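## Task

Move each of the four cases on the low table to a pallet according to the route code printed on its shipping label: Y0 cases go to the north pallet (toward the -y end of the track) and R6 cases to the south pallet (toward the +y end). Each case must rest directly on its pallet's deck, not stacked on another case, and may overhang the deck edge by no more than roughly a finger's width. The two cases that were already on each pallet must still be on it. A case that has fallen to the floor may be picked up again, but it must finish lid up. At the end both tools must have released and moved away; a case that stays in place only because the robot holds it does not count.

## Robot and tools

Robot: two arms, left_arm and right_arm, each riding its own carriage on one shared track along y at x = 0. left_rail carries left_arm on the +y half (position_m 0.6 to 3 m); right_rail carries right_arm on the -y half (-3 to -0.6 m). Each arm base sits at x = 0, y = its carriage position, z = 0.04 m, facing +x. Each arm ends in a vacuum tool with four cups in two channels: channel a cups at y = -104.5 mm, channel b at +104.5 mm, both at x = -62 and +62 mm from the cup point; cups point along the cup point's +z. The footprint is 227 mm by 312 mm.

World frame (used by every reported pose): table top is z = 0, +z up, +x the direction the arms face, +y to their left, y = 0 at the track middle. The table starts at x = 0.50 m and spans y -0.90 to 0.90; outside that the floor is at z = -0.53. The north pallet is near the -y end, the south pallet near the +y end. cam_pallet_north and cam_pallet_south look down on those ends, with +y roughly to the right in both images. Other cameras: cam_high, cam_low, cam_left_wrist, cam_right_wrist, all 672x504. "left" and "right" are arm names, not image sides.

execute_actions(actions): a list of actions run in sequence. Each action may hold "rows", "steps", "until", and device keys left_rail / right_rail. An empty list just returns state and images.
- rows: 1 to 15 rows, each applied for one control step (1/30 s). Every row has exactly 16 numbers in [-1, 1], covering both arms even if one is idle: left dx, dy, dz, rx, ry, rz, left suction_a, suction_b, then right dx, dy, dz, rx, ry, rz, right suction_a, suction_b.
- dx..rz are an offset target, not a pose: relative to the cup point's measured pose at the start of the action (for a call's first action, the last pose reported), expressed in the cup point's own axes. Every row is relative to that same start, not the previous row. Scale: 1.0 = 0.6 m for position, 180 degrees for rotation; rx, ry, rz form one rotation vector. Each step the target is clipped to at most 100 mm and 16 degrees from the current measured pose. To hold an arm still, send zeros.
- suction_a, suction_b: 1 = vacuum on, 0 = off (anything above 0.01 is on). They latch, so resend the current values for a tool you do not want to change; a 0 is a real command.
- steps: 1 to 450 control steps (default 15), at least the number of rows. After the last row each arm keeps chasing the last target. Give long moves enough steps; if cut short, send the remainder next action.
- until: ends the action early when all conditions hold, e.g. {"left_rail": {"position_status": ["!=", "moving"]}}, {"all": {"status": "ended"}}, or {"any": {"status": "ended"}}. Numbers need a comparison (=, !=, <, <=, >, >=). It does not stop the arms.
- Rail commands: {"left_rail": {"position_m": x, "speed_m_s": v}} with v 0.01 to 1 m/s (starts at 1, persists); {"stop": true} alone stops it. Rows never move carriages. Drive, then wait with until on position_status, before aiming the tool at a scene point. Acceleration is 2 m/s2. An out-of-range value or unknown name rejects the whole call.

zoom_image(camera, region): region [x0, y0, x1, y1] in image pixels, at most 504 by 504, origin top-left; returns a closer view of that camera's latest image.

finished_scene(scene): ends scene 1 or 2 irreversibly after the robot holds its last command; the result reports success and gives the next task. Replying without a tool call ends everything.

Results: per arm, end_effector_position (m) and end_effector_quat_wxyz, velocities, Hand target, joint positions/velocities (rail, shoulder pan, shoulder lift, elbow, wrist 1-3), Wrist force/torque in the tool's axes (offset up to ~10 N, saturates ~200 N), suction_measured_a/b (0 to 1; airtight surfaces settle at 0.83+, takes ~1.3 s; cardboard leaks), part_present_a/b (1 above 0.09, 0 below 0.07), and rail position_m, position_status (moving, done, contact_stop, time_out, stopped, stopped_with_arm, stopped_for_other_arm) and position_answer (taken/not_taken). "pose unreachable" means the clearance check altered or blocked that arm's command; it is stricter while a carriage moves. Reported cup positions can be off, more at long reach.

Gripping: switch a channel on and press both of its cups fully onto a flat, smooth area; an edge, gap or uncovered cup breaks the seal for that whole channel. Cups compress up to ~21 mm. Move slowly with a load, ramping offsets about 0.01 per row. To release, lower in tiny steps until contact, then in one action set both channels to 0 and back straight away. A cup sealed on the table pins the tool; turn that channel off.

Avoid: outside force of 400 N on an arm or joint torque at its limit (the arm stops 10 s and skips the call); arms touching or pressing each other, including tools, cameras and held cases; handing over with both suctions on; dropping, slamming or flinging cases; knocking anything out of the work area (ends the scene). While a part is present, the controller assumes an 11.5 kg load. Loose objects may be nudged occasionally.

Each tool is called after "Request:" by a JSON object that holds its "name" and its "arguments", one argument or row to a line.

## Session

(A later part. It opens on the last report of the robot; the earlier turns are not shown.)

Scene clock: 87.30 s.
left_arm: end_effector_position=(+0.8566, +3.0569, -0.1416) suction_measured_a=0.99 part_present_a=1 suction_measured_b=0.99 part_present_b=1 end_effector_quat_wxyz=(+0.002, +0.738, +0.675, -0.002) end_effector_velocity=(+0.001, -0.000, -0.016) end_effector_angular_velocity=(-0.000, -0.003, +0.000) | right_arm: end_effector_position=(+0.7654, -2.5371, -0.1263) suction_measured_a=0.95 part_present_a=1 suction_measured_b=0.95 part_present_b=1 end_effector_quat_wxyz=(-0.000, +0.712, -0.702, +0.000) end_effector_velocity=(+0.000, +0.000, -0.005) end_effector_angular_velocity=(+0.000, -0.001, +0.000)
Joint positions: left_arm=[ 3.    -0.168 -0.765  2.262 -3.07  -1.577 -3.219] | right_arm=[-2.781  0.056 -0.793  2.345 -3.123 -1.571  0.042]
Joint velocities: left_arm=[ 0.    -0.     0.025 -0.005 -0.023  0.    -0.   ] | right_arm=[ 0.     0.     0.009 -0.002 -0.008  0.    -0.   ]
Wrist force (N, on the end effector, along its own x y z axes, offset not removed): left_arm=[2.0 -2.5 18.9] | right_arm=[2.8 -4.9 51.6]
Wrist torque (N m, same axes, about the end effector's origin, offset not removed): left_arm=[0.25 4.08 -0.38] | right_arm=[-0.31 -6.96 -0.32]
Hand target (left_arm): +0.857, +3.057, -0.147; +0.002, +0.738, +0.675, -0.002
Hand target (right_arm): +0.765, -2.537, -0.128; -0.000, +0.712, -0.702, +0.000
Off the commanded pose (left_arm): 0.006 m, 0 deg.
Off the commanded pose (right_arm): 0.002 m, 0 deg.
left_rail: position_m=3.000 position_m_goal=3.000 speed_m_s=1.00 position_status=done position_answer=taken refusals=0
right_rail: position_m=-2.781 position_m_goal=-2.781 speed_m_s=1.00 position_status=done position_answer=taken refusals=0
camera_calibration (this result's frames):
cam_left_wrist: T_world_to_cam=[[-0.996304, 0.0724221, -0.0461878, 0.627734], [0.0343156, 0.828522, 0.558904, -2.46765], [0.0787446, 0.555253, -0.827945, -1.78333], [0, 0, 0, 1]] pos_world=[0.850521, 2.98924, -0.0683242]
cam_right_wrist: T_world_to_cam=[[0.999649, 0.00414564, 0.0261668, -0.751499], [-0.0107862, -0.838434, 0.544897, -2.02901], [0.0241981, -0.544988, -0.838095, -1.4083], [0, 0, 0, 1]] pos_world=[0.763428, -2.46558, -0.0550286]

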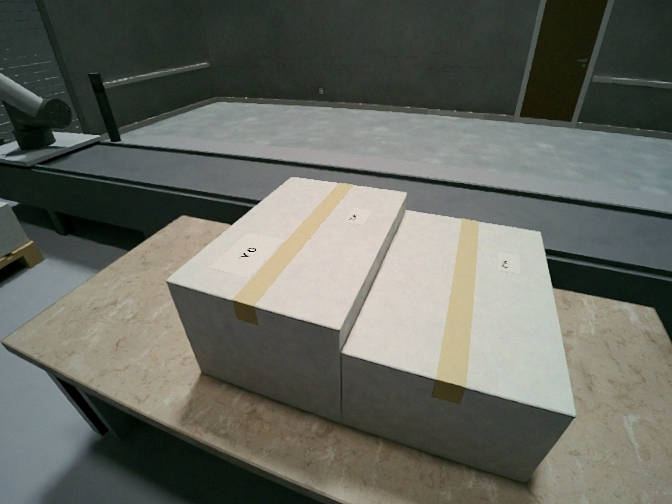

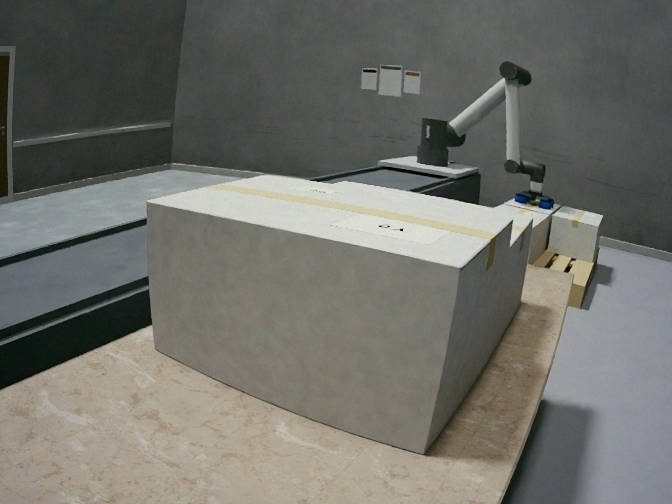

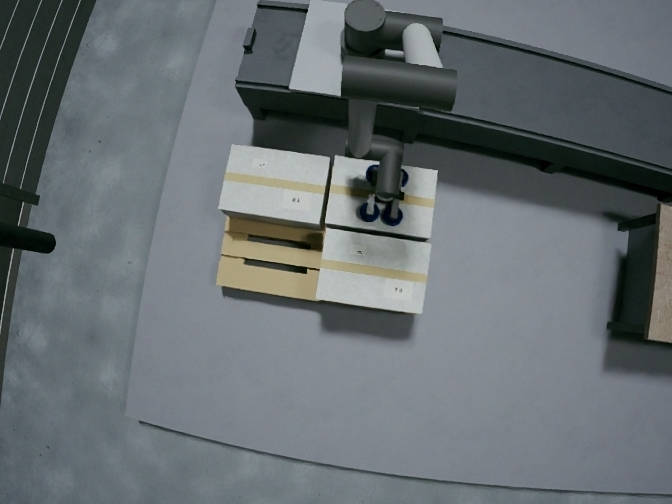

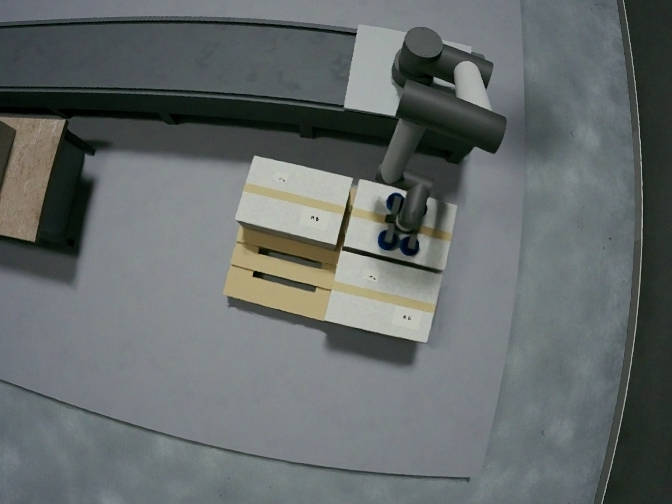

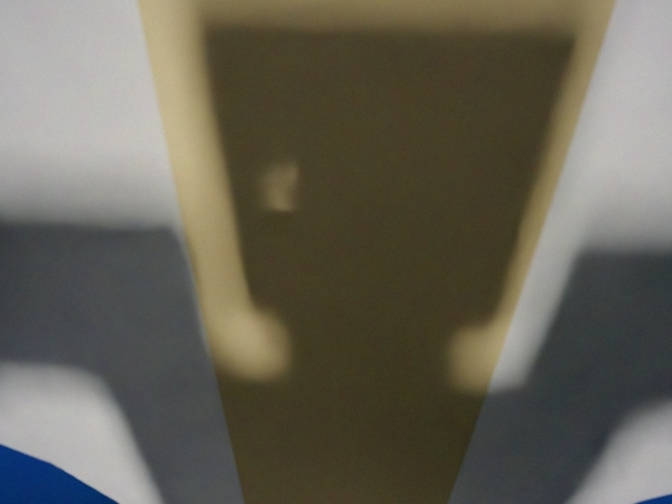

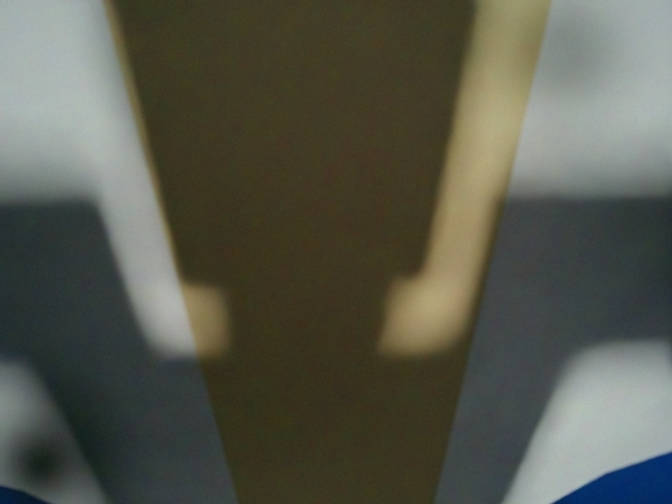

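Request:
{"name": "execute_actions", "arguments": {
  "actions": []
}}

Scene clock: 91.43 s.
left_arm: end_effector_position=(+0.8565, +3.0569, -0.1473) suction_measured_a=0.99 part_present_a=1 suction_measured_b=0.99 part_present_b=1 end_effector_quat_wxyz=(+0.002, +0.738, +0.675, -0.002) end_effector_velocity=(+0.000, +0.000, -0.000) end_effector_angular_velocity=(+0.000, -0.000, +0.000) | right_arm: end_effector_position=(+0.7654, -2.5371, -0.1280) suction_measured_a=0.95 part_present_a=1 suction_measured_b=0.95 part_present_b=1 end_effector_quat_wxyz=(-0.000, +0.712, -0.702, +0.000) end_effector_velocity=(-0.000, -0.000, -0.000) end_effector_angular_velocity=(-0.000, +0.000, -0.000)
Joint positions: left_arm=[ 3.    -0.168 -0.756  2.261 -3.077 -1.577 -3.219] | right_arm=[-2.781  0.056 -0.79   2.345 -3.126 -1.571  0.042]
Joint velocities: left_arm=[ 0.  0.  0. -0. -0.  0. -0.] | right_arm=[ 0.  0.  0. -0.  0. -0.  0.]
Wrist force (N, on the end effector, along its own x y z axes, offset not removed): left_arm=[2.2 -1.1 23.9] | right_arm=[12.8 39.2 -171.3]
Wrist torque (N m, same axes, about the end effector's origin, offset not removed): left_arm=[0.17 4.40 -0.40] | right_arm=[-13.60 -2.48 0.60]
Hand target (left_arm): +0.857, +3.057, -0.147; +0.002, +0.738, +0.675, -0.002
Hand target (right_arm): +0.765, -2.537, -0.128; -0.000, +0.712, -0.702, +0.000
Off the commanded pose (left_arm): 0.000 m, 0 deg.
Off the commanded pose (right_arm): 0.000 m, 0 deg.
left_rail: position_m=3.000 position_m_goal=3.000 speed_m_s=1.00 position_status=done position_answer=taken refusals=0
right_rail: position_m=-2.781 position_m_goal=-2.781 speed_m_s=1.00 position_status=done position_answer=taken refusals=0
camera_calibration (this result's frames):
cam_left_wrist: T_world_to_cam=[[-0.996306, 0.0724399, -0.0461111, 0.627345], [0.0343722, 0.828513, 0.558914, -2.46443], [0.0786913, 0.555264, -0.827943, -1.788], [0, 0, 0, 1]] pos_world=[0.850435, 2.98918, -0.0740293]
cam_right_wrist: T_world_to_cam=[[0.999649, 0.00414636, 0.0261565, -0.751456], [-0.0107799, -0.838433, 0.544897, -2.02811], [0.0241898, -0.544988, -0.838095, -1.40969], [0, 0, 0, 1]] pos_world=[0.76343, -2.46558, -0.0566927]

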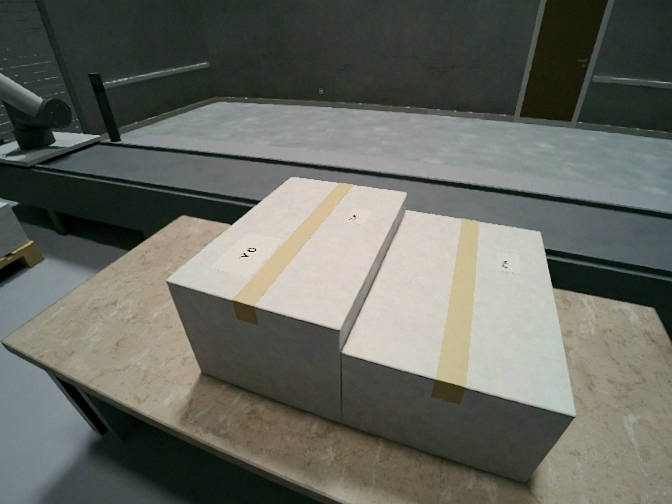

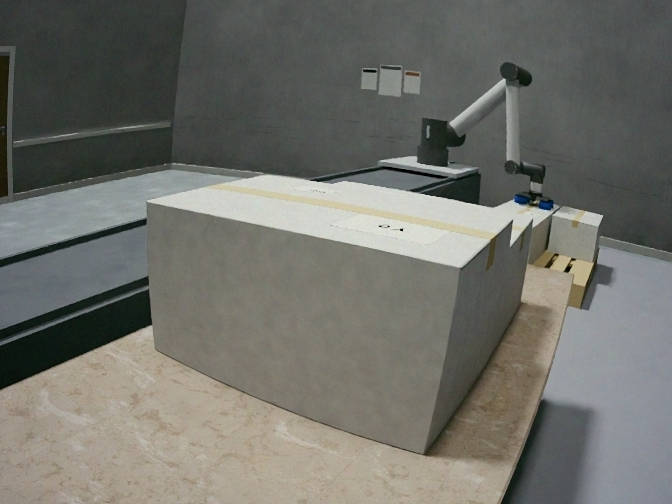

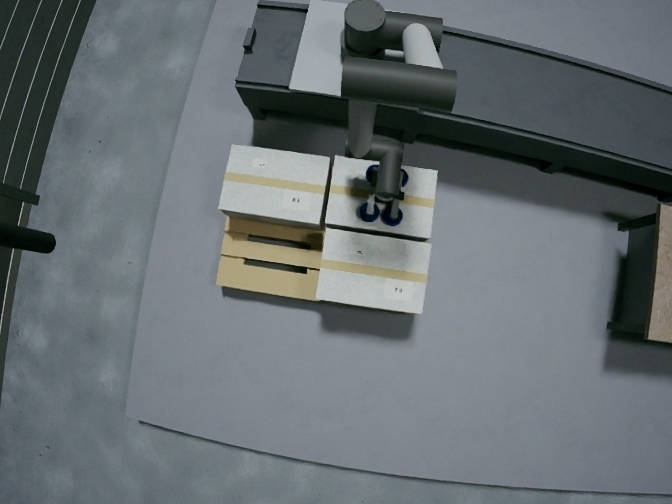

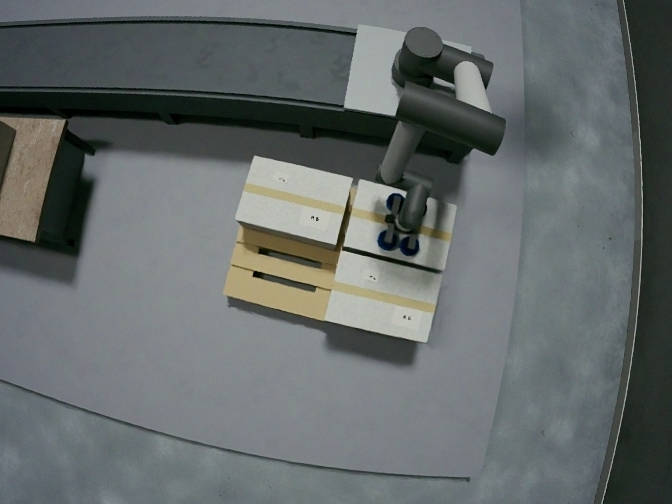

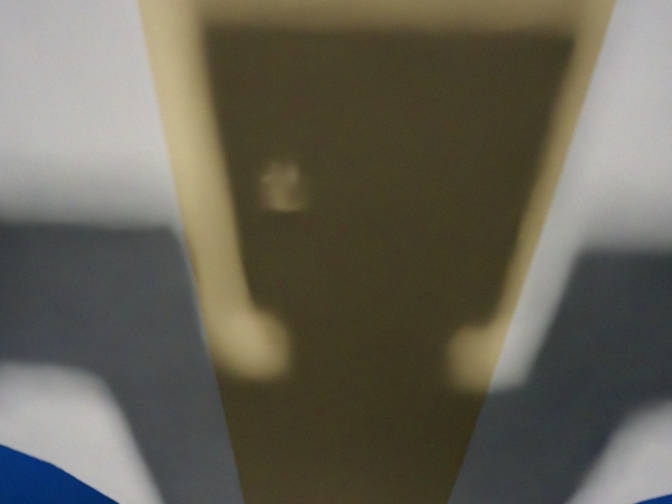

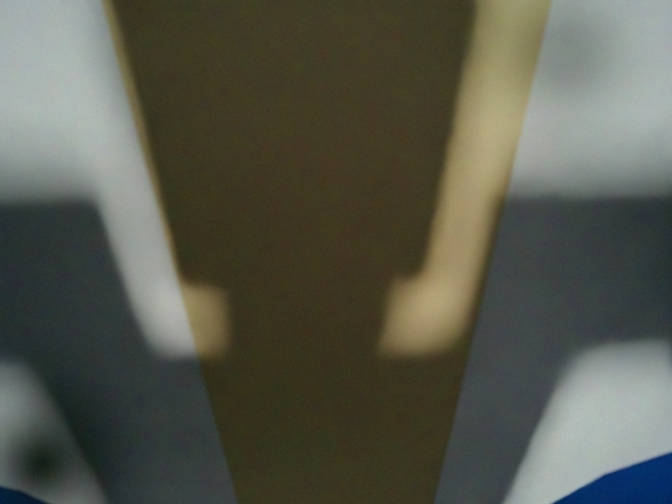

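Request:
{"name": "execute_actions", "arguments": {
  "actions": [
    {"rows": [[0,0,0.0025,0,0,0,1,1,0,0,-0.0008,0,0,0,1,1]], "steps": 1}
  ]
}}

Request:
{"name": "execute_actions", "arguments": {
  "actions": []
}}

Scene clock: 92.20 s.
left_arm: end_effector_position=(+0.8565, +3.0569, -0.1473) suction_measured_a=0.99 part_present_a=1 suction_measured_b=0.99 part_present_b=1 end_effector_quat_wxyz=(+0.002, +0.738, +0.675, -0.002) end_effector_velocity=(-0.000, +0.000, -0.002) end_effector_angular_velocity=(-0.000, -0.000, -0.000) | right_arm: end_effector_position=(+0.7654, -2.5371, -0.1280) suction_measured_a=0.95 part_present_a=1 suction_measured_b=0.95 part_present_b=1 end_effector_quat_wxyz=(-0.000, +0.712, -0.702, +0.000) end_effector_velocity=(-0.000, -0.000, -0.000) end_effector_angular_velocity=(-0.000, +0.001, -0.000)
Joint positions: left_arm=[ 3.    -0.168 -0.756  2.261 -3.077 -1.577 -3.219] | right_arm=[-2.781  0.056 -0.79   2.345 -3.126 -1.571  0.042]
Joint velocities: left_arm=[ 0.    -0.     0.003 -0.    -0.002 -0.     0.   ] | right_arm=[ 0.     0.     0.    -0.     0.001 -0.     0.   ]
Wrist force (N, on the end effector, along its own x y z axes, offset not removed): left_arm=[-2.1 -0.3 26.4] | right_arm=[12.8 45.2 -170.1]
Wrist torque (N m, same axes, about the end effector's origin, offset not removed): left_arm=[0.19 4.88 -0.49] | right_arm=[-12.90 -2.40 0.50]
Hand target (left_arm): +0.857, +3.057, -0.149; +0.002, +0.738, +0.675, -0.002
Hand target (right_arm): +0.765, -2.537, -0.128; -0.000, +0.712, -0.702, +0.000
Off the commanded pose (left_arm): 0.001 m, 0 deg.
Off the commanded pose (right_arm): 0.000 m, 0 deg.
left_rail: position_m=3.000 position_m_goal=3.000 speed_m_s=1.00 position_status=done position_answer=taken refusals=0
right_rail: position_m=-2.781 position_m_goal=-2.781 speed_m_s=1.00 position_status=done position_answer=taken refusals=0
camera_calibration (this result's frames):
cam_left_wrist: T_world_to_cam=[[-0.996306, 0.072439, -0.0461086, 0.627346], [0.0343742, 0.828523, 0.5589, -2.46445], [0.0786882, 0.55525, -0.827952, -1.78796], [0, 0, 0, 1]] pos_world=[0.850434, 2.98918, -0.0740388]
cam_right_wrist: T_world_to_cam=[[0.99965, 0.0041461, 0.0261381, -0.751454], [-0.0107701, -0.838433, 0.544898, -2.02811], [0.0241742, -0.544989, -0.838095, -1.40969], [0, 0, 0, 1]] pos_world=[0.763426, -2.46558, -0.0566995]

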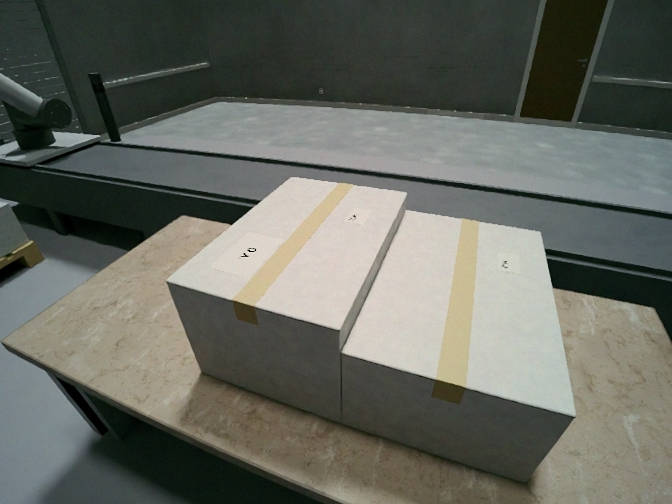

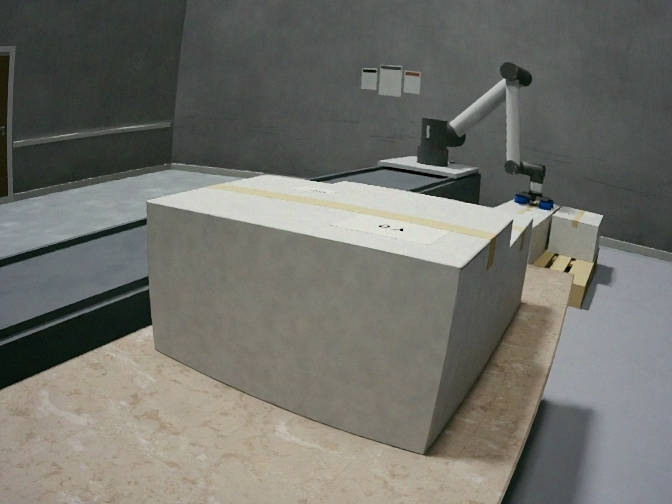

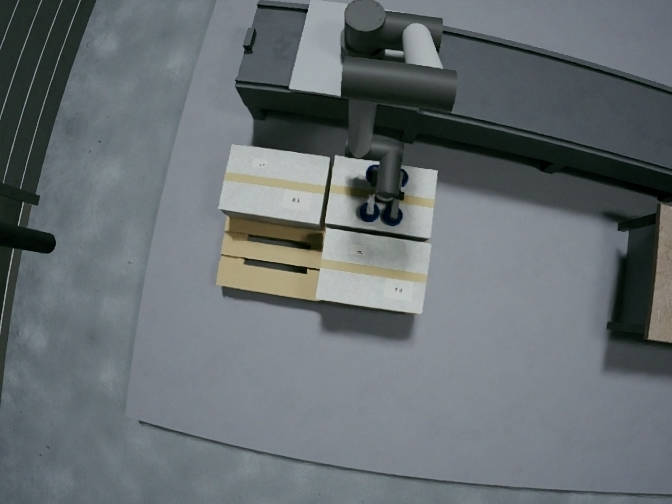

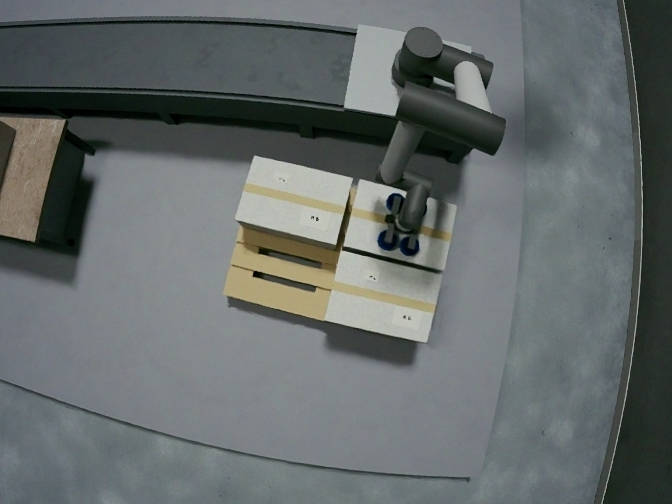

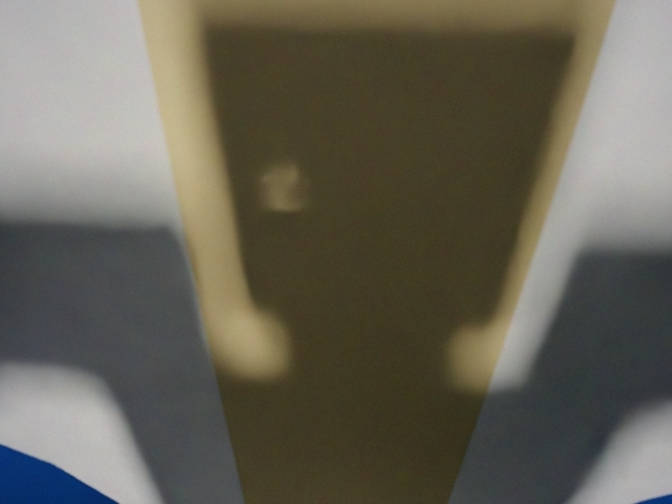

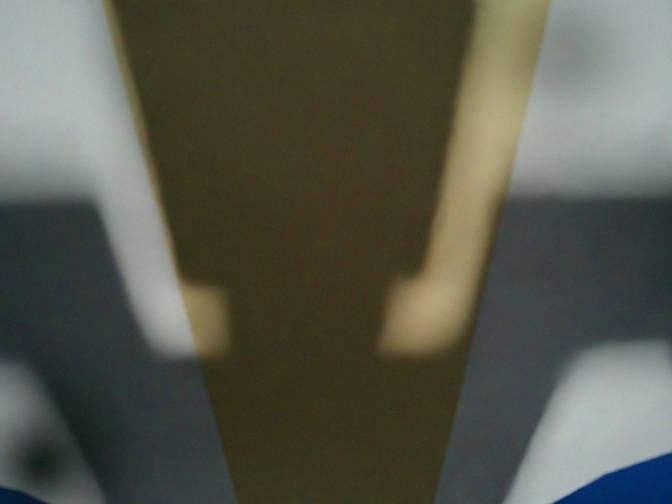

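Scene clock: 92.20 s.
left_arm: end_effector_position=(+0.8565, +3.0569, -0.1473) suction_measured_a=0.99 part_present_a=1 suction_measured_b=0.99 part_present_b=1 end_effector_quat_wxyz=(+0.002, +0.738, +0.675, -0.002) end_effector_velocity=(-0.000, +0.000, -0.002) end_effector_angular_velocity=(-0.000, -0.000, -0.000) | right_arm: end_effector_position=(+0.7654, -2.5371, -0.1280) suction_measured_a=0.95 part_present_a=1 suction_measured_b=0.95 part_present_b=1 end_effector_quat_wxyz=(-0.000, +0.712, -0.702, +0.000) end_effector_velocity=(-0.000, -0.000, -0.000) end_effector_angular_velocity=(-0.000, +0.001, -0.000)
Joint positions: left_arm=[ 3.    -0.168 -0.756  2.261 -3.077 -1.577 -3.219] | right_arm=[-2.781  0.056 -0.79   2.345 -3.126 -1.571  0.042]
Joint velocities: left_arm=[ 0.    -0.     0.003 -0.    -0.002 -0.     0.   ] | right_arm=[ 0.     0.     0.    -0.     0.001 -0.     0.   ]
Wrist force (N, on the end effector, along its own x y z axes, offset not removed): left_arm=[-2.1 -0.3 26.4] | right_arm=[12.8 45.2 -170.1]
Wrist torque (N m, same axes, about the end effector's origin, offset not removed): left_arm=[0.19 4.88 -0.49] | right_arm=[-12.90 -2.40 0.50]
Hand target (left_arm): +0.857, +3.057, -0.149; +0.002, +0.738, +0.675, -0.002
Hand target (right_arm): +0.765, -2.537, -0.128; -0.000, +0.712, -0.702, +0.000
Off the commanded pose (left_arm): 0.001 m, 0 deg.
Off the commanded pose (right_arm): 0.000 m, 0 deg.
left_rail: position_m=3.000 position_m_goal=3.000 speed_m_s=1.00 position_status=done position_answer=taken refusals=0
right_rail: position_m=-2.781 position_m_goal=-2.781 speed_m_s=1.00 position_status=done position_answer=taken refusals=0
camera_calibration (this result's frames):
cam_left_wrist: T_world_to_cam=[[-0.996306, 0.072439, -0.0461086, 0.627346], [0.0343742, 0.828523, 0.5589, -2.46445], [0.0786882, 0.55525, -0.827952, -1.78796], [0, 0, 0, 1]] pos_world=[0.850434, 2.98918, -0.0740388]
cam_right_wrist: T_world_to_cam=[[0.99965, 0.0041461, 0.0261381, -0.751454], [-0.0107701, -0.838433, 0.544898, -2.02811], [0.0241742, -0.544989, -0.838095, -1.40969], [0, 0, 0, 1]] pos_world=[0.763426, -2.46558, -0.0566995]

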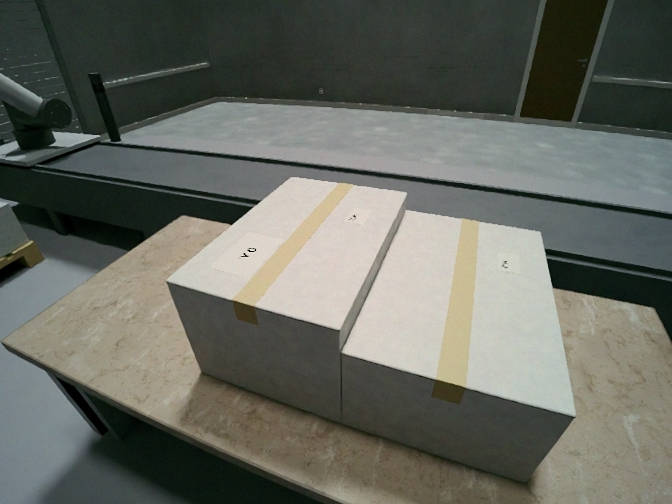

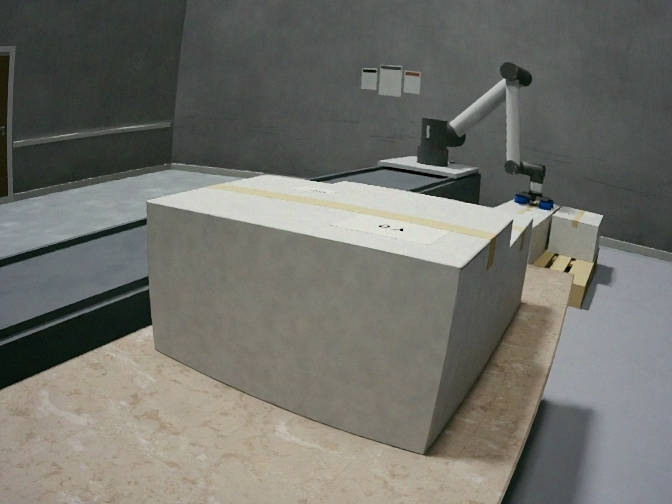

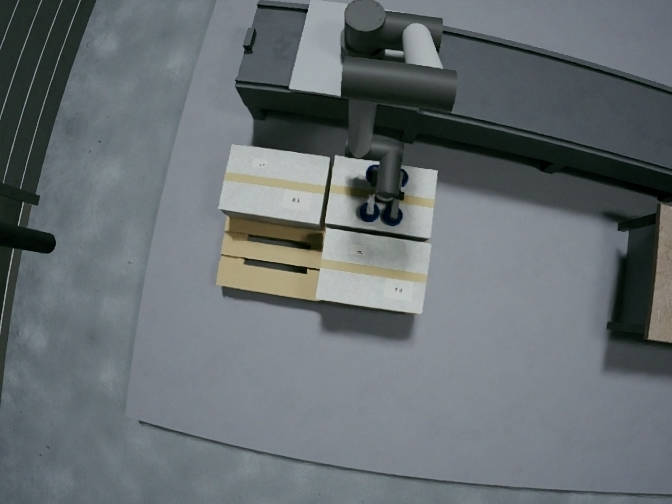

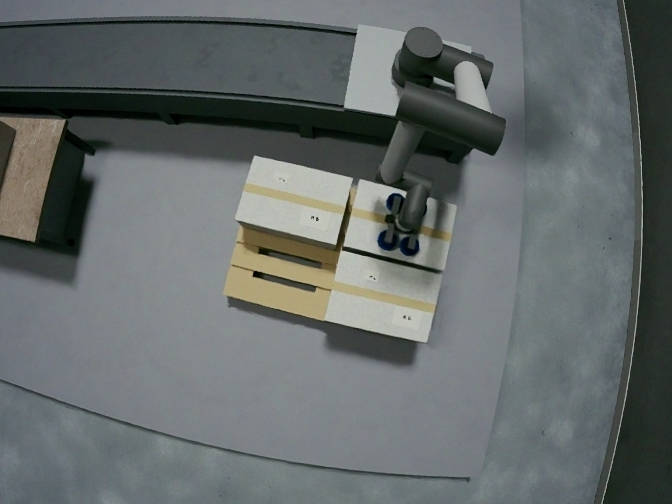

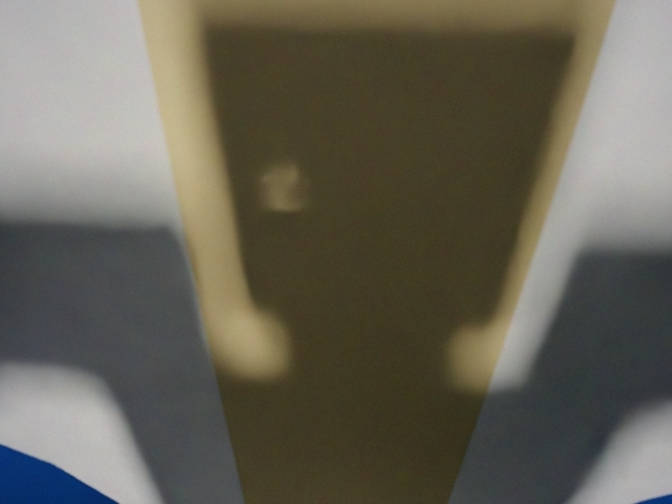

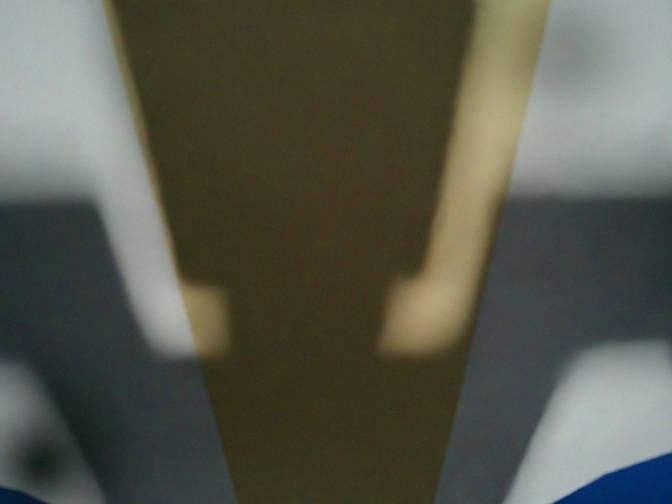

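Request:
{"name": "execute_actions", "arguments": {
  "actions": []
}}

Scene clock: 92.60 s.
left_arm: end_effector_position=(+0.8565, +3.0569, -0.1488) suction_measured_a=0.99 part_present_a=1 suction_measured_b=0.99 part_present_b=1 end_effector_quat_wxyz=(+0.002, +0.738, +0.675, -0.002) end_effector_velocity=(+0.000, -0.000, -0.001) end_effector_angular_velocity=(-0.000, -0.000, +0.000) | right_arm: end_effector_position=(+0.7654, -2.5371, -0.1278) suction_measured_a=0.95 part_present_a=1 suction_measured_b=0.95 part_present_b=1 end_effector_quat_wxyz=(-0.000, +0.712, -0.702, +0.000) end_effector_velocity=(+0.000, +0.000, +0.000) end_effector_angular_velocity=(+0.000, -0.000, -0.000)
Joint positions: left_arm=[ 3.    -0.168 -0.754  2.26  -3.078 -1.577 -3.219] | right_arm=[-2.781  0.056 -0.791  2.345 -3.125 -1.571  0.042]
Joint velocities: left_arm=[ 0.    -0.     0.001 -0.    -0.001 -0.    -0.   ] | right_arm=[ 0.    -0.    -0.001 -0.     0.     0.     0.   ]
Wrist force (N, on the end effector, along its own x y z axes, offset not removed): left_arm=[-0.2 -0.9 25.8] | right_arm=[1.7 23.6 -66.9]
Wrist torque (N m, same axes, about the end effector's origin, offset not removed): left_arm=[0.05 4.82 -0.49] | right_arm=[-3.15 -1.52 0.79]
Hand target (left_arm): +0.857, +3.057, -0.149; +0.002, +0.738, +0.675, -0.002
Hand target (right_arm): +0.765, -2.537, -0.128; -0.000, +0.712, -0.702, +0.000
Off the commanded pose (left_arm): 0.000 m, 0 deg.
Off the commanded pose (right_arm): 0.000 m, 0 deg.
left_rail: position_m=3.000 position_m_goal=3.000 speed_m_s=1.00 position_status=done position_answer=taken refusals=0
right_rail: position_m=-2.781 position_m_goal=-2.781 speed_m_s=1.00 position_status=done position_answer=taken refusals=0
camera_calibration (this result's frames):
cam_left_wrist: T_world_to_cam=[[-0.996307, 0.0724391, -0.0460993, 0.627284], [0.0343796, 0.828523, 0.558899, -2.46366], [0.0786804, 0.55525, -0.827954, -1.78912], [0, 0, 0, 1]] pos_world=[0.850435, 2.98917, -0.075458]
cam_right_wrist: T_world_to_cam=[[0.999655, 0.00414678, 0.0259297, -0.751478], [-0.0106563, -0.838427, 0.54491, -2.0283], [0.0239998, -0.544999, -0.838093, -1.40939], [0, 0, 0, 1]] pos_world=[0.76343, -2.46558, -0.0564697]

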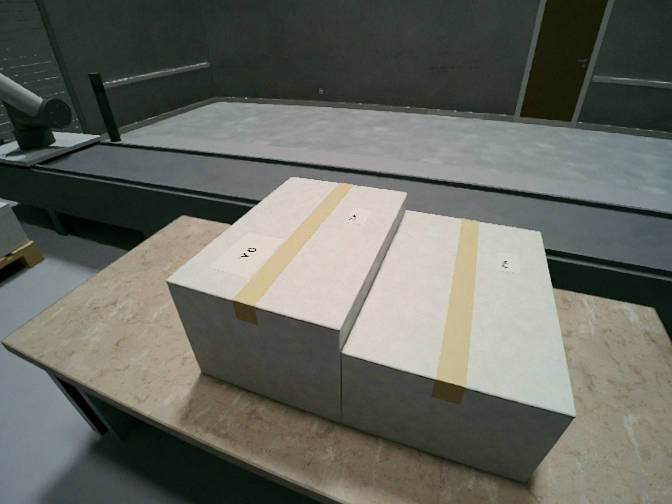

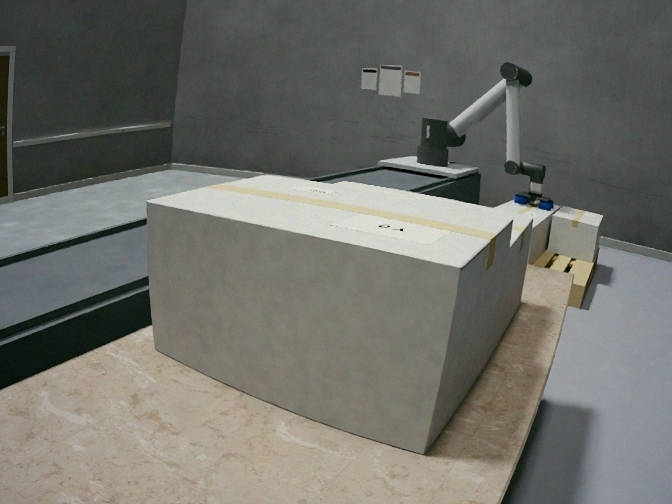

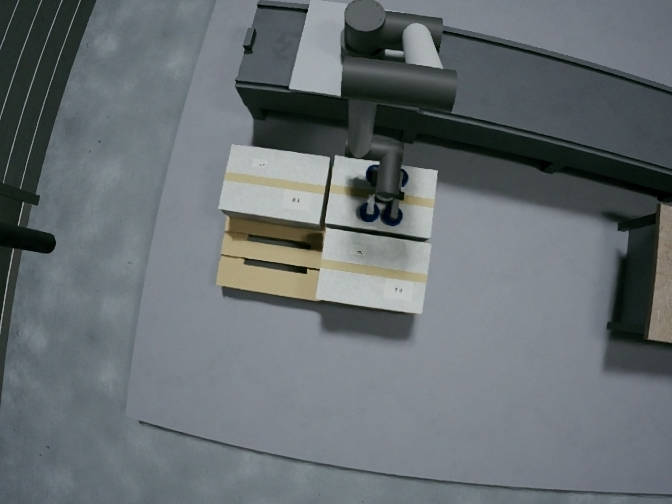

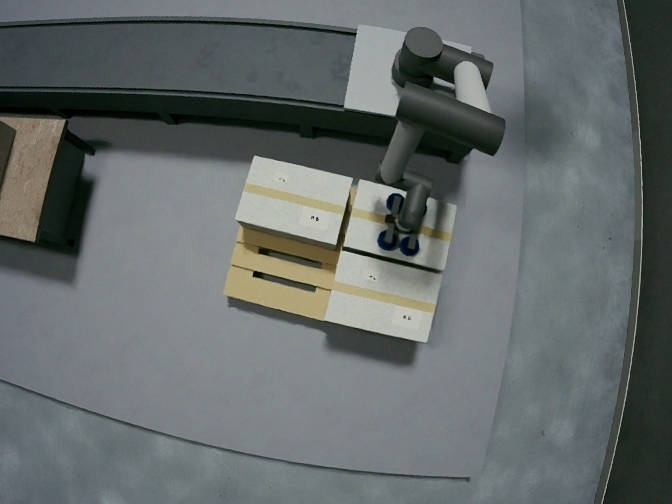

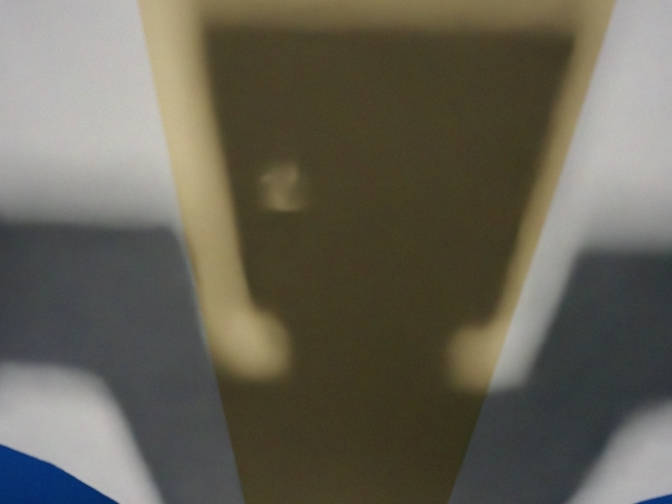

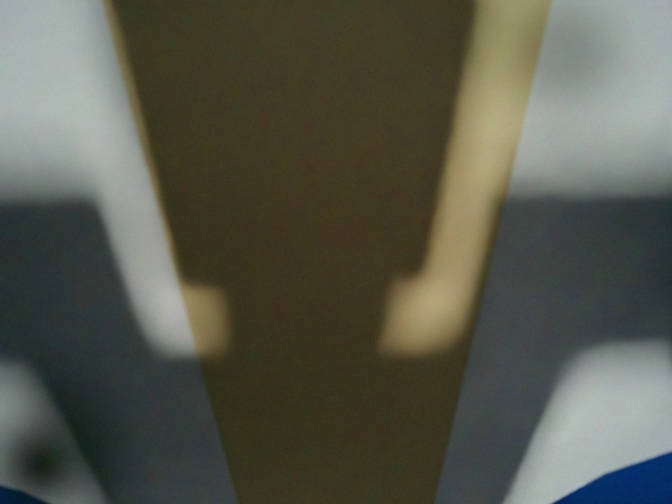

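Request:
{"name": "execute_actions", "arguments": {
  "actions": [
    {"rows": [[0,0,0.002,0,0,0,1,1,0,0,0,0,0,0,1,1]], "steps": 1}
  ]
}}

Scene clock: 93.50 s.
left_arm: end_effector_position=(+0.8565, +3.0569, -0.1488) suction_measured_a=0.99 part_present_a=1 suction_measured_b=0.99 part_present_b=1 end_effector_quat_wxyz=(+0.002, +0.738, +0.675, -0.002) end_effector_velocity=(-0.000, -0.000, -0.001) end_effector_angular_velocity=(-0.000, -0.000, -0.000) | right_arm: end_effector_position=(+0.7654, -2.5371, -0.1276) suction_measured_a=0.95 part_present_a=1 suction_measured_b=0.95 part_present_b=1 end_effector_quat_wxyz=(-0.000, +0.712, -0.702, +0.000) end_effector_velocity=(+0.000, +0.000, +0.000) end_effector_angular_velocity=(+0.000, -0.000, +0.000)
Joint positions: left_arm=[ 3.    -0.168 -0.754  2.26  -3.078 -1.577 -3.219] | right_arm=[-2.781  0.056 -0.791  2.345 -3.125 -1.571  0.042]
Joint velocities: left_arm=[ 0.    -0.     0.002 -0.    -0.002 -0.    -0.   ] | right_arm=[ 0.  0. -0.  0.  0.  0. -0.]
Wrist force (N, on the end effector, along its own x y z axes, offset not removed): left_arm=[0.3 -0.2 23.6] | right_arm=[-0.7 4.6 11.8]
Wrist torque (N m, same axes, about the end effector's origin, offset not removed): left_arm=[0.24 4.57 -0.57] | right_arm=[-3.06 -1.68 0.32]
Hand target (left_arm): +0.857, +3.057, -0.150; +0.002, +0.738, +0.675, -0.002
Hand target (right_arm): +0.765, -2.537, -0.128; -0.000, +0.712, -0.702, +0.000
Off the commanded pose (left_arm): 0.001 m, 0 deg.
Off the commanded pose (right_arm): 0.000 m, 0 deg.
left_rail: position_m=3.000 position_m_goal=3.000 speed_m_s=1.00 position_status=done position_answer=taken refusals=0
right_rail: position_m=-2.781 position_m_goal=-2.781 speed_m_s=1.00 position_status=done position_answer=taken refusals=0
camera_calibration (this result's frames):
cam_left_wrist: T_world_to_cam=[[-0.996307, 0.0724392, -0.0461001, 0.62728], [0.0343792, 0.828523, 0.558899, -2.46361], [0.0786812, 0.55525, -0.827954, -1.78918], [0, 0, 0, 1]] pos_world=[0.850436, 2.98916, -0.0755309]
cam_right_wrist: T_world_to_cam=[[0.99965, 0.00414626, 0.0261452, -0.751544], [-0.0107739, -0.838433, 0.544898, -2.02833], [0.0241803, -0.544989, -0.838095, -1.40934], [0, 0, 0, 1]] pos_world=[0.763506, -2.46558, -0.0562781]

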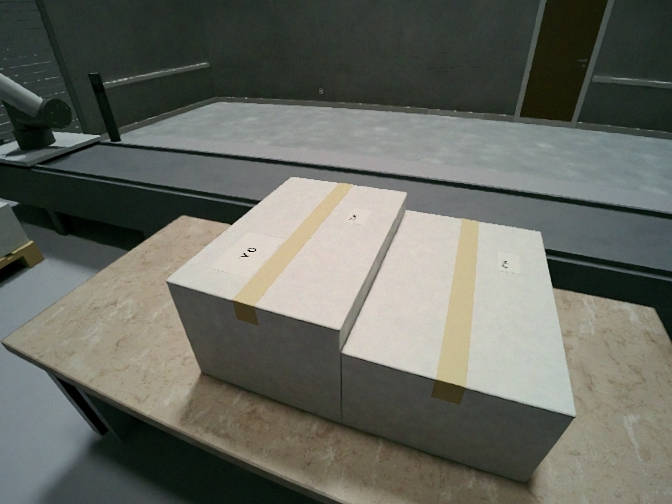

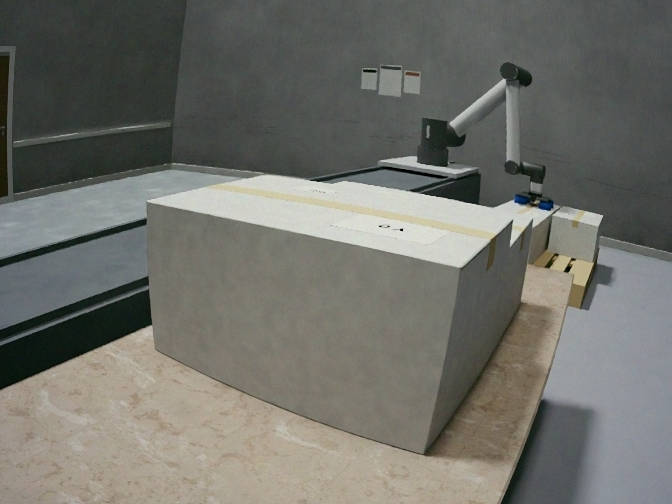

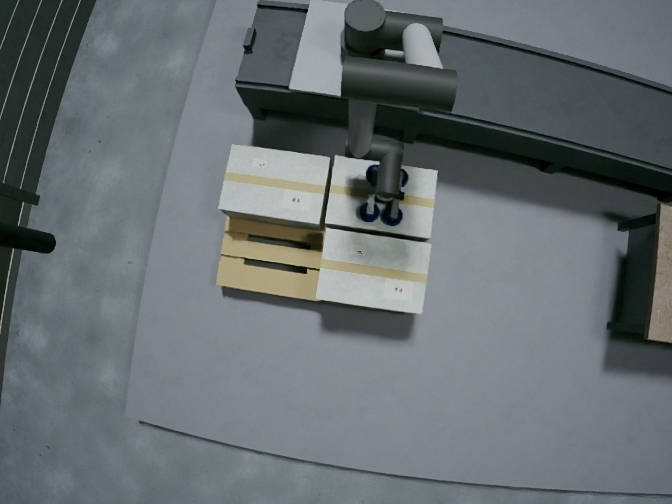

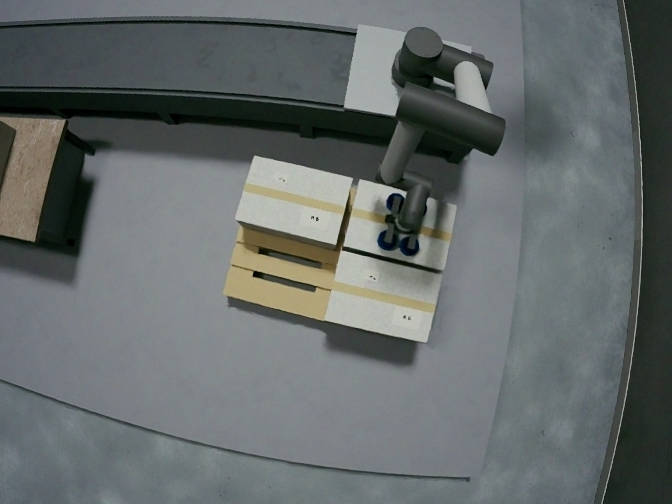

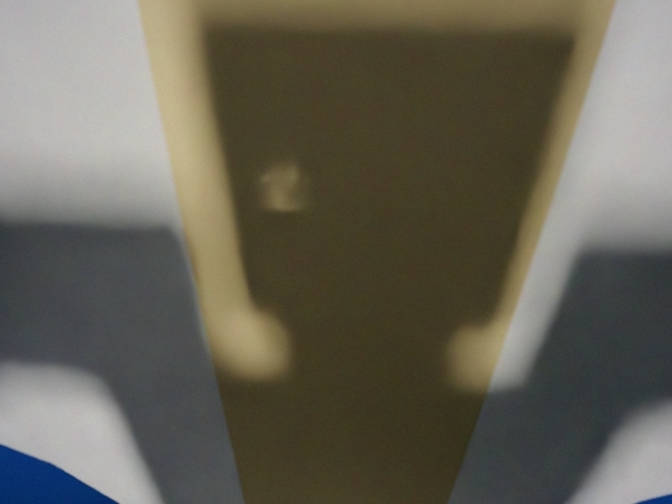

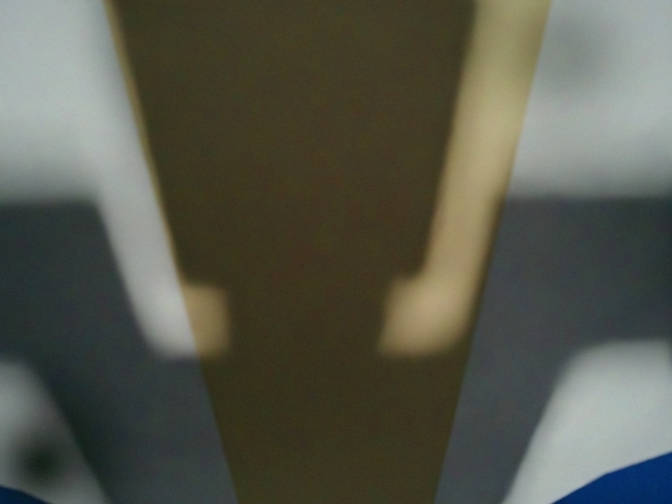

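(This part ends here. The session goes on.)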